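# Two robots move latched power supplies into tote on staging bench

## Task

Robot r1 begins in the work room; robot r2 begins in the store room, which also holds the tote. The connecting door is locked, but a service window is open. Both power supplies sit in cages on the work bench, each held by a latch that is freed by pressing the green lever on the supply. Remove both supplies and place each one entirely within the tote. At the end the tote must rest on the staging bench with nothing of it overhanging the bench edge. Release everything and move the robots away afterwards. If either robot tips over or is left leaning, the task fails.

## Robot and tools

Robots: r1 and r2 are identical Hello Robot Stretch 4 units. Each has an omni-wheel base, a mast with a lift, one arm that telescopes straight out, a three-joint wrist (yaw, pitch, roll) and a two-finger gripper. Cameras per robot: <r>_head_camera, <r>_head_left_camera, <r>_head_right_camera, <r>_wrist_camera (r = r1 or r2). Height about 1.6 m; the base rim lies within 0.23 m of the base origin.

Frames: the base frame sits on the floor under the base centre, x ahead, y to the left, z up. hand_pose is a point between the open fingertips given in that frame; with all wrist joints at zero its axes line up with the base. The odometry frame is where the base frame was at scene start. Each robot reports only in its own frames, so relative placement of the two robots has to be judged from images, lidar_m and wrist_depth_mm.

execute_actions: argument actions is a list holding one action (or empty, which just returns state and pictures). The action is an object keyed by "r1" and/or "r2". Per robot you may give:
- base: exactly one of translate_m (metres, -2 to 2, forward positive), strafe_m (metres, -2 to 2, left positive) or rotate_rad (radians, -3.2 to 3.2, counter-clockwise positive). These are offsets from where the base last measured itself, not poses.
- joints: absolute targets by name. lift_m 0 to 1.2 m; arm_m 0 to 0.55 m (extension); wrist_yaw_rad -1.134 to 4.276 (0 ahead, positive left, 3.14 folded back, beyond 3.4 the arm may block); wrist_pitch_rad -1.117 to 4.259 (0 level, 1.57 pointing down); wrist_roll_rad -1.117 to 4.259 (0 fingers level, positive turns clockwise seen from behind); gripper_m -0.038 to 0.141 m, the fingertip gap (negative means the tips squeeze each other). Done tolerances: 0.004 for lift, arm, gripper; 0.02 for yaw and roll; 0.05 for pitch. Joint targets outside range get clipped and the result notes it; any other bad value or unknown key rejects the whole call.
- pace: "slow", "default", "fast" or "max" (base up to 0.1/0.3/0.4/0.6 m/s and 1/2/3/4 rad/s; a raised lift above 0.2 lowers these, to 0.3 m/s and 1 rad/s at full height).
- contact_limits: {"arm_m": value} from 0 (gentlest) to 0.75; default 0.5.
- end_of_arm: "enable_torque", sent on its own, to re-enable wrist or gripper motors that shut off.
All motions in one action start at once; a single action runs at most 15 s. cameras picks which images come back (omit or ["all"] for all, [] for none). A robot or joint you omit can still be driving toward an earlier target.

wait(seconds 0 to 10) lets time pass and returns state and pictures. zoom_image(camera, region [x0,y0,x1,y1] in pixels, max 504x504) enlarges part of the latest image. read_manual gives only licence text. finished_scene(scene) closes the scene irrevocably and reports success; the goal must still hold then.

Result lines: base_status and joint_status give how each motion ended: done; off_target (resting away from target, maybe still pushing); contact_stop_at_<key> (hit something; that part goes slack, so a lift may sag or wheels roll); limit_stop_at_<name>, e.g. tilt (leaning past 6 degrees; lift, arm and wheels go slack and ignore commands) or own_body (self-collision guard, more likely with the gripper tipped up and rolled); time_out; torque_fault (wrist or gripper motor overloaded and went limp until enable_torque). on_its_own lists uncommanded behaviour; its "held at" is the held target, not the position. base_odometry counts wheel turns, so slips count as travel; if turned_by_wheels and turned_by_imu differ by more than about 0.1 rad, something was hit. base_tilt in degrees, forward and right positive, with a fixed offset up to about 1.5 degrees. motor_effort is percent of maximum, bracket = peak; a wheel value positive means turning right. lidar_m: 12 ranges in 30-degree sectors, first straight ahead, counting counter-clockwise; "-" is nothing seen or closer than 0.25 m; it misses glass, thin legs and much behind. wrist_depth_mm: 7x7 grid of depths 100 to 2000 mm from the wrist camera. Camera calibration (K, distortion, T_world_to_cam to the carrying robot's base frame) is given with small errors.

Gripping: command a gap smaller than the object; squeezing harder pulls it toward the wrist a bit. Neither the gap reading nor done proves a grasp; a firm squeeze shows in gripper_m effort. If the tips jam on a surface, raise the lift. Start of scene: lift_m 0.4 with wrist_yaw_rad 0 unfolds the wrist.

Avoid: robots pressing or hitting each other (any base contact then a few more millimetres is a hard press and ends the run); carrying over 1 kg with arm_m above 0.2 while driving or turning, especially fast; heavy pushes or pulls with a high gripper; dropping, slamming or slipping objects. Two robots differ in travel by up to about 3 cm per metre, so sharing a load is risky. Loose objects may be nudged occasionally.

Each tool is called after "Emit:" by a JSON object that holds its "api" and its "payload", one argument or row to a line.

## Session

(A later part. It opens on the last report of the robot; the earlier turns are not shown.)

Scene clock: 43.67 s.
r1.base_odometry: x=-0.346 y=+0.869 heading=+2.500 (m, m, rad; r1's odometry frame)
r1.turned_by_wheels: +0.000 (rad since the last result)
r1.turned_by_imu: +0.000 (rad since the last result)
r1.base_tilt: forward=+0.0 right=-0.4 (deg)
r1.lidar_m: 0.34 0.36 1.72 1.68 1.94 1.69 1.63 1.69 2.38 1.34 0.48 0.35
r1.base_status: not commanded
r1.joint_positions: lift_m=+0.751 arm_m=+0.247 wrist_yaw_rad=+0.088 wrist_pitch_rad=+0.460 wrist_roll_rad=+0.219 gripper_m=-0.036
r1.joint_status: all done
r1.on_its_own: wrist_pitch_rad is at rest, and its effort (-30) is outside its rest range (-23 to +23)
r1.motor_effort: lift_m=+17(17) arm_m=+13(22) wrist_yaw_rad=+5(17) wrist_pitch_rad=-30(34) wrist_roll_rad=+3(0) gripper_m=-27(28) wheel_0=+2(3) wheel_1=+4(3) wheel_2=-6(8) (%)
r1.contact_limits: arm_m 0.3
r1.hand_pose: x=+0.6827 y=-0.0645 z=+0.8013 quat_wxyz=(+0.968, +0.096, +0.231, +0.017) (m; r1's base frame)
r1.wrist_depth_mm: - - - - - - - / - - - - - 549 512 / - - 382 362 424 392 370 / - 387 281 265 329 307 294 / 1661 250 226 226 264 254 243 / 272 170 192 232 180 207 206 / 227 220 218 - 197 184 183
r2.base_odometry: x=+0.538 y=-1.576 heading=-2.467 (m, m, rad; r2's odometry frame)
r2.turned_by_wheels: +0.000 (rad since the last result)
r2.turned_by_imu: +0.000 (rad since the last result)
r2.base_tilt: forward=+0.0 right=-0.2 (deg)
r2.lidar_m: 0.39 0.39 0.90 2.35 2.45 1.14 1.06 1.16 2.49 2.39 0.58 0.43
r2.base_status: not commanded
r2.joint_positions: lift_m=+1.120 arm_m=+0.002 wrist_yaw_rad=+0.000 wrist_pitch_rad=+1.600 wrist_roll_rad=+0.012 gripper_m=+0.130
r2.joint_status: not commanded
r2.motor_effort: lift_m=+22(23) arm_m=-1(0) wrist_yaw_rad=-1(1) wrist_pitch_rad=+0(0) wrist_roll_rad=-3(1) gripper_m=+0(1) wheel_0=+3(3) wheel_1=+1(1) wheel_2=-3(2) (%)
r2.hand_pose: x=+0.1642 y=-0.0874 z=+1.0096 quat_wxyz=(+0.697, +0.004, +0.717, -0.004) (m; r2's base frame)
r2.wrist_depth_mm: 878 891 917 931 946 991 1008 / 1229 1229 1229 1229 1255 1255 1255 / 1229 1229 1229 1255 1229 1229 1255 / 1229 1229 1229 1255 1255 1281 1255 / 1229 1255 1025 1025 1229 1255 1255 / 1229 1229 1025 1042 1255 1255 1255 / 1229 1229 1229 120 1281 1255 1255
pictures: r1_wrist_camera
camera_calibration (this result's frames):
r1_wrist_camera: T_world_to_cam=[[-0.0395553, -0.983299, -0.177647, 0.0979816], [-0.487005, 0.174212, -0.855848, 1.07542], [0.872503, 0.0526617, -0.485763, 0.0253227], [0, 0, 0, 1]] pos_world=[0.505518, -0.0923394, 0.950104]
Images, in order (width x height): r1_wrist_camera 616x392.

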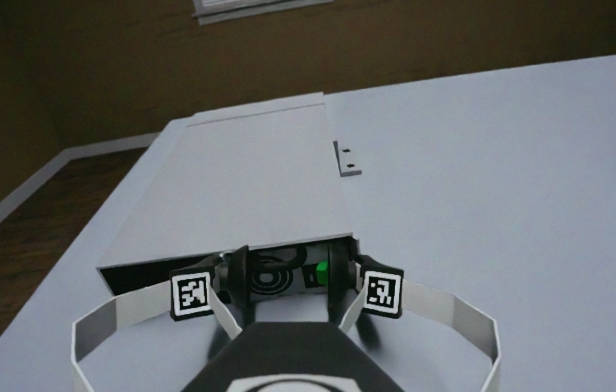

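Emit:
{"api": "execute_actions", "payload": {
  "actions": [
    {"r1":{"joints":{"lift_m":0.749,"arm_m":0.236},"pace":"slow"}}
  ],
  "cameras": ["r1_wrist_camera"]
}}

Emit:
{"api": "execute_actions", "payload": {
  "actions": [
    {"r1":{"joints":{"arm_m":0.231},"pace":"slow"}}
  ],
  "cameras": ["r1_wrist_camera"]
}}

Emit:
{"api": "zoom_image", "payload": {
  "camera": "r1_wrist_camera",
  "region": [180,190,410,320]
}}

Scene clock: 44.80 s.
r1.base_odometry: x=-0.346 y=+0.869 heading=+2.501 (m, m, rad; r1's odometry frame)
r1.turned_by_wheels: +0.001 (rad since the last result)
r1.turned_by_imu: +0.001 (rad since the last result)
r1.base_tilt: forward=+0.0 right=-0.4 (deg)
r1.lidar_m: 0.33 0.34 1.71 1.65 1.96 1.70 1.63 1.73 2.41 1.32 0.48 0.35
r1.base_status: not commanded
r1.joint_positions: lift_m=+0.749 arm_m=+0.238 wrist_yaw_rad=+0.096 wrist_pitch_rad=+0.452 wrist_roll_rad=+0.220 gripper_m=-0.036
r1.joint_status: all done
r1.on_its_own: wrist_yaw_rad is at rest, and its effort (-19) is outside its rest range (-13 to +13)
r1.motor_effort: lift_m=+18(17) arm_m=-12(11) wrist_yaw_rad=-19(19) wrist_pitch_rad=-6(30) wrist_roll_rad=-1(2) gripper_m=-30(32) wheel_0=+3(3) wheel_1=+2(3) wheel_2=+5(6) (%)
r1.hand_pose: x=+0.6757 y=-0.0621 z=+0.8015 quat_wxyz=(+0.969, +0.096, +0.227, +0.022) (m; r1's base frame)
r1.wrist_depth_mm: - - - - - - - / - - - - - 554 517 / - - 394 364 436 397 375 / - 433 289 266 334 312 294 / 1756 274 232 229 265 256 245 / 278 162 183 232 182 213 208 / 231 217 218 - 198 184 183
r2.base_odometry: x=+0.538 y=-1.576 heading=-2.467 (m, m, rad; r2's odometry frame)
r2.turned_by_wheels: +0.000 (rad since the last result)
r2.turned_by_imu: +0.000 (rad since the last result)
r2.base_tilt: forward=+0.1 right=-0.2 (deg)
r2.lidar_m: 0.38 0.42 0.89 2.34 2.42 1.13 1.04 1.13 2.47 2.38 0.54 0.40
r2.base_status: not commanded
r2.joint_positions: lift_m=+1.120 arm_m=+0.002 wrist_yaw_rad=+0.000 wrist_pitch_rad=+1.600 wrist_roll_rad=+0.012 gripper_m=+0.130
r2.joint_status: not commanded
r2.motor_effort: lift_m=+22(22) arm_m=-1(0) wrist_yaw_rad=-1(1) wrist_pitch_rad=+0(0) wrist_roll_rad=-3(0) gripper_m=+0(1) wheel_0=+3(3) wheel_1=+1(1) wheel_2=-2(3) (%)
r2.hand_pose: x=+0.1642 y=-0.0874 z=+1.0096 quat_wxyz=(+0.697, +0.004, +0.717, -0.004) (m; r2's base frame)
r2.wrist_depth_mm: 891 904 917 917 946 960 1008 / 1229 1229 1229 1229 1229 1255 1255 / 1229 1255 1229 1255 1255 1255 1229 / 1229 1229 1255 1255 1281 1255 1255 / 1205 1229 1025 1025 1281 1255 1281 / 1255 1229 1025 1042 1255 1281 1229 / 1255 1229 1229 119 1255 1255 1255
pictures: r1_wrist_camera
camera_calibration (this result's frames):
r1_wrist_camera: T_world_to_cam=[[-0.0300286, -0.983275, -0.179634, 0.0952361], [-0.481094, 0.171747, -0.859681, 1.07064], [0.876154, 0.0606057, -0.478205, 0.0234155], [0, 0, 0, 1]] pos_world=[0.497421, -0.0916539, 0.948711]
Images, in order (width x height): r1_wrist_camera 616x392.

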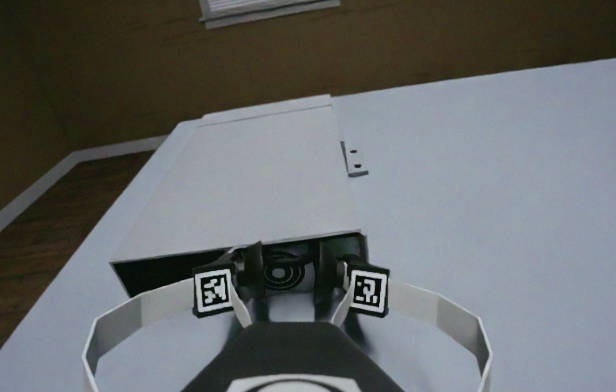

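Scene clock: 45.53 s.
r1.base_odometry: x=-0.346 y=+0.869 heading=+2.500 (m, m, rad; r1's odometry frame)
r1.turned_by_wheels: +0.000 (rad since the last result)
r1.turned_by_imu: +0.000 (rad since the last result)
r1.base_tilt: forward=-0.1 right=-0.4 (deg)
r1.lidar_m: 0.33 0.37 1.71 1.69 1.95 1.71 1.65 1.72 2.41 1.34 0.49 0.36
r1.base_status: not commanded
r1.joint_positions: lift_m=+0.749 arm_m=+0.233 wrist_yaw_rad=+0.095 wrist_pitch_rad=+0.451 wrist_roll_rad=+0.220 gripper_m=-0.036
r1.joint_status: all done
r1.on_its_own: wrist_yaw_rad is at rest, and its effort (-16) is outside its rest range (-13 to +13)
r1.motor_effort: lift_m=+19(19) arm_m=-11(16) wrist_yaw_rad=-16(26) wrist_pitch_rad=-4(6) wrist_roll_rad=+0(3) gripper_m=-29(33) wheel_0=+1(3) wheel_1=+1(2) wheel_2=+5(7) (%)
r1.hand_pose: x=+0.6706 y=-0.0624 z=+0.8016 quat_wxyz=(+0.969, +0.096, +0.227, +0.022) (m; r1's base frame)
r1.wrist_depth_mm: - - - - - - - / - - - - - 564 517 / - - 394 370 436 402 375 / - 427 287 268 336 312 297 / 1756 276 240 236 264 254 245 / 277 163 196 230 183 213 208 / 233 217 221 - 200 185 184
r2.base_odometry: x=+0.538 y=-1.576 heading=-2.467 (m, m, rad; r2's odometry frame)
r2.turned_by_wheels: +0.000 (rad since the last result)
r2.turned_by_imu: +0.000 (rad since the last result)
r2.base_tilt: forward=+0.2 right=-0.3 (deg)
r2.lidar_m: 0.40 0.43 0.89 2.35 2.43 1.14 1.07 1.13 2.49 2.38 0.61 0.45
r2.base_status: not commanded
r2.joint_positions: lift_m=+1.120 arm_m=+0.002 wrist_yaw_rad=+0.000 wrist_pitch_rad=+1.600 wrist_roll_rad=+0.012 gripper_m=+0.130
r2.joint_status: not commanded
r2.motor_effort: lift_m=+22(23) arm_m=+0(0) wrist_yaw_rad=-1(1) wrist_pitch_rad=+0(0) wrist_roll_rad=-2(2) gripper_m=+0(1) wheel_0=+3(3) wheel_1=+1(1) wheel_2=-2(2) (%)
r2.hand_pose: x=+0.1642 y=-0.0874 z=+1.0096 quat_wxyz=(+0.697, +0.004, +0.717, -0.004) (m; r2's base frame)
r2.wrist_depth_mm: 878 904 904 917 946 976 1008 / 1229 1229 1229 1255 1229 1255 1255 / 1229 1205 1255 1255 1255 1255 1255 / 1229 1229 1255 1229 1255 1255 1281 / 1229 1229 1025 1025 1255 1255 1255 / 1229 1255 1025 1042 1229 1281 1255 / 1255 1229 1255 119 1255 1255 1255
pictures: r1_wrist_camera
camera_calibration (this result's frames):
r1_wrist_camera: T_world_to_cam=[[-0.0309652, -0.983215, -0.179802, 0.095603], [-0.480322, 0.172394, -0.859983, 1.06808], [0.876546, 0.0597333, -0.477598, 0.0271231], [0, 0, 0, 1]] pos_world=[0.492208, -0.0917521, 0.948675]
Images, in order (width x height): r1_wrist_camera 616x392.

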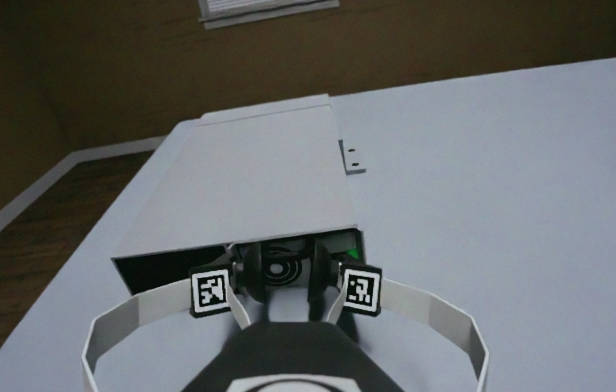

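Region (180, 190, 410, 320) of r1_wrist_camera's 616x392 image, scaled by 2.191; it fills the top 285 rows of this view, and the rest is white.

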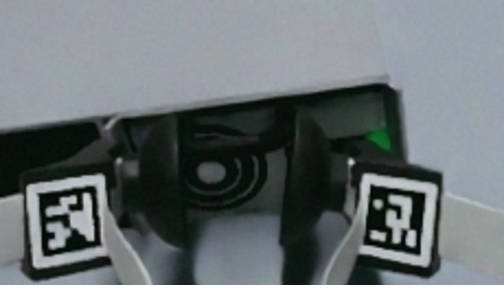

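Emit:
{"api": "execute_actions", "payload": {
  "actions": [
    {"r1":{"joints":{"arm_m":0.2,"lift_m":0.755,"gripper_m":0.064}}}
  ],
  "cameras": []
}}

Emit:
{"api": "execute_actions", "payload": {
  "actions": [
    {"r1":{"joints":{"arm_m":0.224},"contact_limits":{"arm_m":0.2}}}
  ],
  "cameras": ["r1_wrist_camera"]
}}

Emit:
{"api": "execute_actions", "payload": {
  "actions": [
    {"r1":{"base":{"strafe_m":0.006},"joints":{"gripper_m":0.042},"pace":"slow"}}
  ],
  "cameras": []
}}

Emit:
{"api": "execute_actions", "payload": {
  "actions": [
    {"r1":{"joints":{"arm_m":0.237},"pace":"slow","contact_limits":{"arm_m":0.3}}}
  ],
  "cameras": ["r1_wrist_camera"]
}}

Emit:
{"api": "zoom_image", "payload": {
  "camera": "r1_wrist_camera",
  "region": [180,190,410,320]
}}

Scene clock: 47.53 s.
r1.base_odometry: x=-0.346 y=+0.869 heading=+2.500 (m, m, rad; r1's odometry frame)
r1.turned_by_wheels: +0.000 (rad since the last result)
r1.turned_by_imu: +0.000 (rad since the last result)
r1.base_tilt: forward=+0.0 right=-0.4 (deg)
r1.lidar_m: 0.34 0.37 1.71 1.69 1.97 1.69 1.62 1.74 2.38 1.33 0.52 0.34
r1.base_status: not commanded
r1.joint_positions: lift_m=+0.755 arm_m=+0.202 wrist_yaw_rad=+0.090 wrist_pitch_rad=+0.452 wrist_roll_rad=+0.220 gripper_m=+0.064
r1.joint_status: all done
r1.motor_effort: lift_m=+23(22) arm_m=-9(8) wrist_yaw_rad=-2(16) wrist_pitch_rad=-8(21) wrist_roll_rad=-2(1) gripper_m=-2(30) wheel_0=+0(1) wheel_1=+1(2) wheel_2=+0(5) (%)
r1.hand_pose: x=+0.6388 y=-0.0638 z=+0.8069 quat_wxyz=(+0.969, +0.097, +0.227, +0.019) (m; r1's base frame)
r1.wrist_depth_mm: - - - - - - - / - - - - - 580 535 / - - 413 387 455 413 392 / - 445 301 282 345 324 304 / 1708 314 274 277 272 264 254 / 287 264 241 241 217 223 215 / 239 226 228 - 204 191 190
r2.base_odometry: x=+0.538 y=-1.576 heading=-2.467 (m, m, rad; r2's odometry frame)
r2.turned_by_wheels: +0.000 (rad since the last result)
r2.turned_by_imu: +0.000 (rad since the last result)
r2.base_tilt: forward=+0.1 right=-0.2 (deg)
r2.lidar_m: 0.39 0.42 0.89 2.32 2.43 1.13 1.07 1.15 2.49 2.36 0.57 0.42
r2.base_status: not commanded
r2.joint_positions: lift_m=+1.120 arm_m=+0.002 wrist_yaw_rad=+0.000 wrist_pitch_rad=+1.600 wrist_roll_rad=+0.012 gripper_m=+0.130
r2.joint_status: not commanded
r2.motor_effort: lift_m=+23(23) arm_m=-1(1) wrist_yaw_rad=-1(1) wrist_pitch_rad=+0(0) wrist_roll_rad=+0(1) gripper_m=+0(1) wheel_0=+3(3) wheel_1=+1(1) wheel_2=-2(2) (%)
r2.hand_pose: x=+0.1642 y=-0.0874 z=+1.0096 quat_wxyz=(+0.697, +0.004, +0.717, -0.004) (m; r2's base frame)
r2.wrist_depth_mm: 891 891 917 917 946 976 991 / 1205 1229 1229 1229 1229 1255 1281 / 1205 1255 1229 1229 1255 1281 1255 / 1229 1229 1229 1229 1255 1255 1255 / 1229 1255 1042 1042 1229 1281 1255 / 1229 1229 1025 1025 1255 1255 1255 / 1205 1255 1229 120 1281 1255 1255
pictures: none
No camera images: the call's "cameras" was empty. Leave "cameras" out to get every camera's image.

Scene clock: 48.30 s.
r1.base_odometry: x=-0.346 y=+0.869 heading=+2.500 (m, m, rad; r1's odometry frame)
r1.turned_by_wheels: +0.000 (rad since the last result)
r1.turned_by_imu: +0.000 (rad since the last result)
r1.base_tilt: forward=-0.1 right=-0.3 (deg)
r1.lidar_m: 0.31 0.36 1.73 1.67 1.96 1.69 1.62 1.71 2.41 1.31 0.47 0.35
r1.base_status: not commanded
r1.joint_positions: lift_m=+0.755 arm_m=+0.222 wrist_yaw_rad=+0.090 wrist_pitch_rad=+0.452 wrist_roll_rad=+0.220 gripper_m=+0.064
r1.joint_status: all done
r1.motor_effort: lift_m=+22(23) arm_m=+9(8) wrist_yaw_rad=-1(1) wrist_pitch_rad=-7(8) wrist_roll_rad=+0(0) gripper_m=-4(1) wheel_0=+0(0) wheel_1=+1(1) wheel_2=+0(0) (%)
r1.contact_limits: arm_m 0.2
r1.hand_pose: x=+0.6596 y=-0.0637 z=+0.8069 quat_wxyz=(+0.969, +0.097, +0.227, +0.019) (m; r1's base frame)
r1.wrist_depth_mm: - - - - - - - / - - - - - 580 539 / - - 410 389 449 415 389 / - 449 301 282 345 322 306 / 1808 294 252 250 273 264 254 / 287 264 240 241 218 223 216 / 239 226 227 - 204 191 189
r2.base_odometry: x=+0.538 y=-1.576 heading=-2.467 (m, m, rad; r2's odometry frame)
r2.turned_by_wheels: +0.000 (rad since the last result)
r2.turned_by_imu: +0.000 (rad since the last result)
r2.base_tilt: forward=+0.1 right=-0.2 (deg)
r2.lidar_m: 0.38 0.39 0.90 2.34 2.43 1.13 1.06 1.15 2.49 2.39 0.58 0.43
r2.base_status: not commanded
r2.joint_positions: lift_m=+1.120 arm_m=+0.002 wrist_yaw_rad=+0.000 wrist_pitch_rad=+1.600 wrist_roll_rad=+0.012 gripper_m=+0.130
r2.joint_status: not commanded
r2.motor_effort: lift_m=+23(23) arm_m=+0(1) wrist_yaw_rad=-1(1) wrist_pitch_rad=+0(1) wrist_roll_rad=-3(1) gripper_m=+0(1) wheel_0=+3(3) wheel_1=+1(1) wheel_2=-3(3) (%)
r2.hand_pose: x=+0.1642 y=-0.0874 z=+1.0096 quat_wxyz=(+0.697, +0.004, +0.717, -0.004) (m; r2's base frame)
r2.wrist_depth_mm: 878 891 904 931 946 976 1008 / 1229 1205 1229 1255 1229 1255 1255 / 1229 1229 1255 1229 1255 1255 1255 / 1255 1229 1229 1229 1255 1255 1255 / 1229 1255 1025 1025 1229 1255 1255 / 1229 1229 1042 1042 1255 1255 1281 / 1229 1255 1255 120 1255 1229 1255
pictures: r1_wrist_camera
camera_calibration (this result's frames):
r1_wrist_camera: T_world_to_cam=[[-0.0361868, -0.983078, -0.17958, 0.0981487], [-0.480555, 0.174675, -0.859392, 1.06749], [0.876218, 0.0551995, -0.478744, 0.0402131], [0, 0, 0, 1]] pos_world=[0.481303, -0.0921959, 0.954268]
Images, in order (width x height): r1_wrist_camera 616x392.

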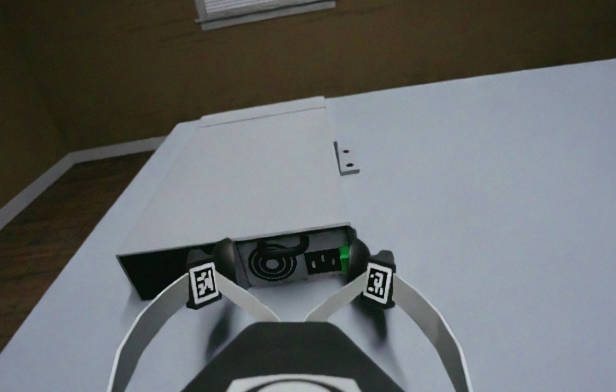

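Scene clock: 49.53 s.
r1.base_odometry: x=-0.350 y=+0.864 heading=+2.500 (m, m, rad; r1's odometry frame)
r1.turned_by_wheels: +0.000 (rad since the last result)
r1.turned_by_imu: +0.000 (rad since the last result)
r1.base_tilt: forward=-0.1 right=-0.4 (deg)
r1.lidar_m: 0.33 0.37 1.70 1.65 1.96 1.70 1.63 1.72 2.38 1.31 0.52 0.37
r1.base_status: done
r1.joint_positions: lift_m=+0.755 arm_m=+0.222 wrist_yaw_rad=+0.086 wrist_pitch_rad=+0.453 wrist_roll_rad=+0.220 gripper_m=+0.042
r1.joint_status: all done
r1.motor_effort: lift_m=+23(23) arm_m=+9(9) wrist_yaw_rad=+10(11) wrist_pitch_rad=-9(8) wrist_roll_rad=-1(1) gripper_m=-6(3) wheel_0=-3(3) wheel_1=-1(6) wheel_2=+0(0) (%)
r1.hand_pose: x=+0.6593 y=-0.0648 z=+0.8068 quat_wxyz=(+0.969, +0.097, +0.227, +0.017) (m; r1's base frame)
r1.wrist_depth_mm: - - - - - - - / - - - - - 574 539 / - - 407 387 452 413 389 / - 442 300 277 343 322 304 / 1708 304 251 249 268 262 252 / 285 268 197 240 198 222 214 / 238 224 226 - 203 190 190
r2.base_odometry: x=+0.538 y=-1.576 heading=-2.467 (m, m, rad; r2's odometry frame)
r2.turned_by_wheels: +0.000 (rad since the last result)
r2.turned_by_imu: +0.000 (rad since the last result)
r2.base_tilt: forward=+0.1 right=-0.2 (deg)
r2.lidar_m: 0.39 0.42 0.88 2.34 2.42 1.12 1.06 1.15 2.49 2.37 0.61 0.43
r2.base_status: not commanded
r2.joint_positions: lift_m=+1.120 arm_m=+0.002 wrist_yaw_rad=+0.000 wrist_pitch_rad=+1.600 wrist_roll_rad=+0.012 gripper_m=+0.130
r2.joint_status: not commanded
r2.motor_effort: lift_m=+23(22) arm_m=-1(0) wrist_yaw_rad=-1(1) wrist_pitch_rad=+0(1) wrist_roll_rad=-2(1) gripper_m=+0(0) wheel_0=+3(3) wheel_1=+1(1) wheel_2=-2(3) (%)
r2.hand_pose: x=+0.1642 y=-0.0874 z=+1.0096 quat_wxyz=(+0.697, +0.004, +0.717, -0.004) (m; r2's base frame)
r2.wrist_depth_mm: 878 891 917 931 946 960 1008 / 1229 1229 1229 1229 1255 1255 1255 / 1229 1229 1255 1255 1255 1255 1255 / 1229 1229 1229 1255 1255 1255 1255 / 1255 1229 1025 1042 1255 1255 1255 / 1229 1229 1025 1025 1255 1255 1255 / 1229 1229 1255 119 1255 1255 1281
pictures: none
No camera images: the call's "cameras" was empty. Leave "cameras" out to get every camera's image.

Scene clock: 50.53 s.
r1.base_odometry: x=-0.350 y=+0.864 heading=+2.499 (m, m, rad; r1's odometry frame)
r1.turned_by_wheels: +0.000 (rad since the last result)
r1.turned_by_imu: +0.000 (rad since the last result)
r1.base_tilt: forward=+0.0 right=-0.3 (deg)
r1.lidar_m: 0.34 0.37 1.71 1.66 1.93 1.72 1.63 1.70 2.43 1.37 0.50 0.35
r1.base_status: not commanded
r1.joint_positions: lift_m=+0.755 arm_m=+0.235 wrist_yaw_rad=+0.082 wrist_pitch_rad=+0.461 wrist_roll_rad=+0.220 gripper_m=+0.042
r1.joint_status: all done
r1.on_its_own: wrist_yaw_rad is at rest, and its effort (+21) is outside its rest range (-13 to +13); wrist_pitch_rad is at rest, and its effort (-32) is outside its rest range (-23 to +23)
r1.motor_effort: lift_m=+23(23) arm_m=+14(15) wrist_yaw_rad=+21(21) wrist_pitch_rad=-32(31) wrist_roll_rad=+2(1) gripper_m=-2(4) wheel_0=-2(3) wheel_1=-1(1) wheel_2=-5(5) (%)
r1.contact_limits: arm_m 0.3
r1.hand_pose: x=+0.6702 y=-0.0659 z=+0.8048 quat_wxyz=(+0.968, +0.097, +0.231, +0.015) (m; r1's base frame)
r1.wrist_depth_mm: - - - - - - - / - - - - - 549 517 / - - 392 370 433 399 377 / - 410 287 270 334 312 300 / 1708 267 243 238 262 257 249 / 277 259 234 236 201 219 211 / 233 220 223 - 200 187 186
r2.base_odometry: x=+0.538 y=-1.576 heading=-2.467 (m, m, rad; r2's odometry frame)
r2.turned_by_wheels: +0.000 (rad since the last result)
r2.turned_by_imu: +0.000 (rad since the last result)
r2.base_tilt: forward=+0.1 right=-0.2 (deg)
r2.lidar_m: 0.40 0.42 0.89 2.34 2.45 1.14 1.07 1.15 2.48 2.38 0.59 0.41
r2.base_status: not commanded
r2.joint_positions: lift_m=+1.120 arm_m=+0.002 wrist_yaw_rad=+0.000 wrist_pitch_rad=+1.600 wrist_roll_rad=+0.012 gripper_m=+0.130
r2.joint_status: not commanded
r2.motor_effort: lift_m=+23(23) arm_m=-1(1) wrist_yaw_rad=-1(1) wrist_pitch_rad=+0(0) wrist_roll_rad=-3(4) gripper_m=-1(1) wheel_0=+3(3) wheel_1=+1(1) wheel_2=-2(2) (%)
r2.hand_pose: x=+0.1642 y=-0.0874 z=+1.0096 quat_wxyz=(+0.697, +0.004, +0.717, -0.004) (m; r2's base frame)
r2.wrist_depth_mm: 891 904 904 946 960 976 991 / 1229 1205 1255 1229 1229 1255 1255 / 1229 1205 1229 1255 1255 1255 1281 / 1229 1229 1255 1255 1255 1255 1255 / 1255 1229 1025 1025 1255 1255 1281 / 1229 1229 1025 1042 1255 1281 1255 / 1255 1255 1255 120 1255 1255 1281
pictures: r1_wrist_camera
camera_calibration (this result's frames):
r1_wrist_camera: T_world_to_cam=[[-0.0451356, -0.982998, -0.177982, 0.100711], [-0.486231, 0.177253, -0.855664, 1.07207], [0.872664, 0.0479195, -0.485964, 0.0377912], [0, 0, 0, 1]] pos_world=[0.492839, -0.0928388, 0.953619]
Images, in order (width x height): r1_wrist_camera 616x392.

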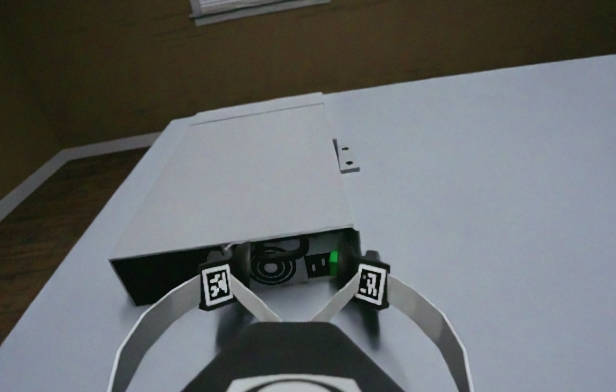

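Region (180, 190, 410, 320) of r1_wrist_camera's 616x392 image, scaled by 2.191; it fills the top 285 rows of this view, and the rest is white.

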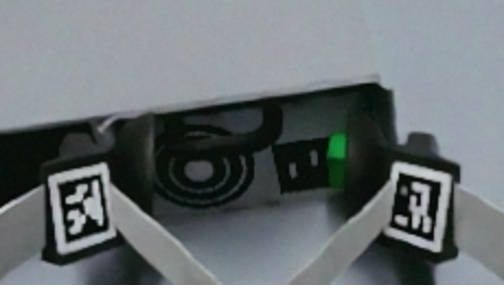

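Emit:
{"api": "execute_actions", "payload": {
  "actions": [],
  "cameras": ["r1_wrist_camera","r1_head_camera"]
}}

Scene clock: 51.10 s.
r1.base_odometry: x=-0.350 y=+0.864 heading=+2.499 (m, m, rad; r1's odometry frame)
r1.turned_by_wheels: +0.000 (rad since the last result)
r1.turned_by_imu: +0.000 (rad since the last result)
r1.base_tilt: forward=-0.1 right=-0.4 (deg)
r1.lidar_m: 0.32 0.36 1.71 1.64 1.93 1.70 1.61 1.71 2.40 1.34 0.51 0.36
r1.base_status: not commanded
r1.joint_positions: lift_m=+0.755 arm_m=+0.235 wrist_yaw_rad=+0.082 wrist_pitch_rad=+0.461 wrist_roll_rad=+0.220 gripper_m=+0.042
r1.joint_status: all done
r1.on_its_own: wrist_yaw_rad is at rest, and its effort (+21) is outside its rest range (-13 to +13); wrist_pitch_rad is at rest, and its effort (-30) is outside its rest range (-23 to +23)
r1.motor_effort: lift_m=+22(23) arm_m=+14(15) wrist_yaw_rad=+21(21) wrist_pitch_rad=-30(31) wrist_roll_rad=+0(1) gripper_m=-2(4) wheel_0=-2(3) wheel_1=-1(1) wheel_2=-5(5) (%)
r1.contact_limits: arm_m 0.3
r1.hand_pose: x=+0.6702 y=-0.0659 z=+0.8048 quat_wxyz=(+0.968, +0.097, +0.231, +0.015) (m; r1's base frame)
r1.wrist_depth_mm: - - - - - - - / - - - - - 554 521 / - - 392 370 436 402 377 / - 407 290 270 334 314 298 / 1708 267 243 239 263 257 249 / 277 257 234 235 201 218 210 / 233 220 222 - 200 186 186
r2.base_odometry: x=+0.538 y=-1.576 heading=-2.467 (m, m, rad; r2's odometry frame)
r2.turned_by_wheels: +0.000 (rad since the last result)
r2.turned_by_imu: +0.000 (rad since the last result)
r2.base_tilt: forward=+0.1 right=-0.2 (deg)
r2.lidar_m: 0.41 0.41 0.87 2.34 2.42 1.12 1.08 1.13 2.50 2.37 0.60 0.40
r2.base_status: not commanded
r2.joint_positions: lift_m=+1.120 arm_m=+0.002 wrist_yaw_rad=+0.000 wrist_pitch_rad=+1.600 wrist_roll_rad=+0.012 gripper_m=+0.130
r2.joint_status: not commanded
r2.motor_effort: lift_m=+23(23) arm_m=+0(1) wrist_yaw_rad=-1(1) wrist_pitch_rad=+0(0) wrist_roll_rad=-3(4) gripper_m=+0(1) wheel_0=+3(3) wheel_1=+1(1) wheel_2=-2(2) (%)
r2.hand_pose: x=+0.1642 y=-0.0874 z=+1.0096 quat_wxyz=(+0.697, +0.004, +0.717, -0.004) (m; r2's base frame)
r2.wrist_depth_mm: 878 891 904 917 946 960 1008 / 1229 1255 1229 1255 1229 1229 1281 / 1229 1229 1255 1255 1255 1255 1229 / 1229 1205 1255 1229 1255 1255 1255 / 1255 1255 1025 1042 1255 1255 1281 / 1255 1229 1025 1025 1255 1255 1255 / 1205 1255 1229 120 1255 1255 1281
pictures: r1_head_camera, r1_wrist_camera
camera_calibration (this result's frames):
r1_wrist_camera: T_world_to_cam=[[-0.0451358, -0.982998, -0.177982, 0.100711], [-0.486231, 0.177253, -0.855664, 1.07207], [0.872664, 0.0479191, -0.485965, 0.0377914], [0, 0, 0, 1]] pos_world=[0.492839, -0.0928388, 0.953619]
Images, in order (width x height): r1_head_camera 420x560, r1_wrist_camera 616x392.

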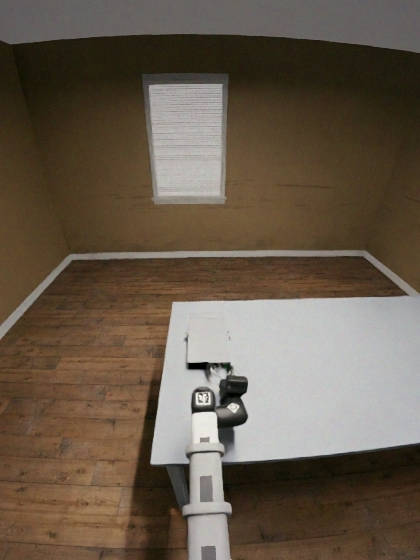

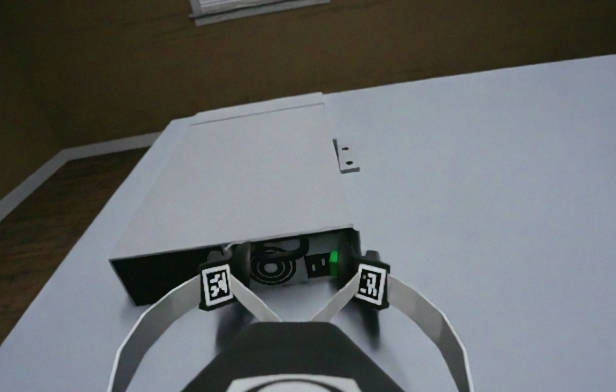

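Emit:
{"api": "execute_actions", "payload": {
  "actions": [
    {"r1":{"joints":{"gripper_m":0.0,"lift_m":0.752,"arm_m":0.243},"pace":"slow","contact_limits":{"arm_m":0.3}}}
  ],
  "cameras": ["r1_wrist_camera"]
}}

Emit:
{"api": "execute_actions", "payload": {
  "actions": [
    {"r1":{"joints":{"gripper_m":-0.037,"lift_m":0.748,"arm_m":0.250},"pace":"slow","contact_limits":{"arm_m":0.3}}}
  ],
  "cameras": ["r1_wrist_camera"]
}}

Scene clock: 53.07 s.
r1.base_odometry: x=-0.350 y=+0.864 heading=+2.500 (m, m, rad; r1's odometry frame)
r1.turned_by_wheels: +0.000 (rad since the last result)
r1.turned_by_imu: +0.001 (rad since the last result)
r1.base_tilt: forward=-0.1 right=-0.3 (deg)
r1.lidar_m: 0.33 0.37 1.70 1.66 1.96 1.68 1.64 1.71 2.41 1.35 0.50 0.36
r1.base_status: not commanded
r1.joint_positions: lift_m=+0.752 arm_m=+0.241 wrist_yaw_rad=+0.086 wrist_pitch_rad=+0.462 wrist_roll_rad=+0.219 gripper_m=+0.001
r1.joint_status: all done
r1.on_its_own: wrist_pitch_rad is at rest, and its effort (-37) is outside its rest range (-23 to +23)
r1.motor_effort: lift_m=+19(23) arm_m=+11(12) wrist_yaw_rad=+12(33) wrist_pitch_rad=-37(39) wrist_roll_rad=+1(1) gripper_m=-25(25) wheel_0=+0(2) wheel_1=+0(1) wheel_2=-5(10) (%)
r1.contact_limits: arm_m 0.3
r1.hand_pose: x=+0.6767 y=-0.0650 z=+0.8016 quat_wxyz=(+0.968, +0.097, +0.232, +0.016) (m; r1's base frame)
r1.wrist_depth_mm: - - - - - - - / - - - - 591 535 504 / - - 373 353 421 389 366 / - 387 278 259 327 306 290 / 1708 259 230 229 257 249 241 / 268 236 190 231 187 211 206 / 227 213 216 - 196 183 182
r2.base_odometry: x=+0.538 y=-1.576 heading=-2.467 (m, m, rad; r2's odometry frame)
r2.turned_by_wheels: +0.000 (rad since the last result)
r2.turned_by_imu: +0.000 (rad since the last result)
r2.base_tilt: forward=+0.1 right=-0.2 (deg)
r2.lidar_m: 0.38 0.41 0.88 2.34 2.46 1.14 1.05 1.14 2.49 2.37 0.60 0.40
r2.base_status: not commanded
r2.joint_positions: lift_m=+1.120 arm_m=+0.002 wrist_yaw_rad=+0.000 wrist_pitch_rad=+1.600 wrist_roll_rad=+0.012 gripper_m=+0.130
r2.joint_status: not commanded
r2.motor_effort: lift_m=+23(22) arm_m=+0(0) wrist_yaw_rad=-1(1) wrist_pitch_rad=-1(0) wrist_roll_rad=-2(3) gripper_m=-1(1) wheel_0=+3(3) wheel_1=+1(1) wheel_2=-3(2) (%)
r2.hand_pose: x=+0.1642 y=-0.0874 z=+1.0096 quat_wxyz=(+0.697, +0.004, +0.717, -0.004) (m; r2's base frame)
r2.wrist_depth_mm: 878 891 904 931 931 976 991 / 1229 1229 1229 1229 1255 1281 1281 / 1229 1205 1229 1229 1229 1255 1255 / 1205 1229 1255 1255 1255 1281 1255 / 1229 1229 1025 1025 1229 1281 1255 / 1205 1205 1025 1025 1229 1255 1281 / 1281 1255 1255 119 1255 1281 1255
pictures: r1_wrist_camera
camera_calibration (this result's frames):
r1_wrist_camera: T_world_to_cam=[[-0.0420543, -0.983199, -0.177627, 0.0989241], [-0.488478, 0.17532, -0.854782, 1.07304], [0.871562, 0.0508195, -0.487644, 0.0327614], [0, 0, 0, 1]] pos_world=[0.499764, -0.0925288, 0.950764]
Images, in order (width x height): r1_wrist_camera 616x392.

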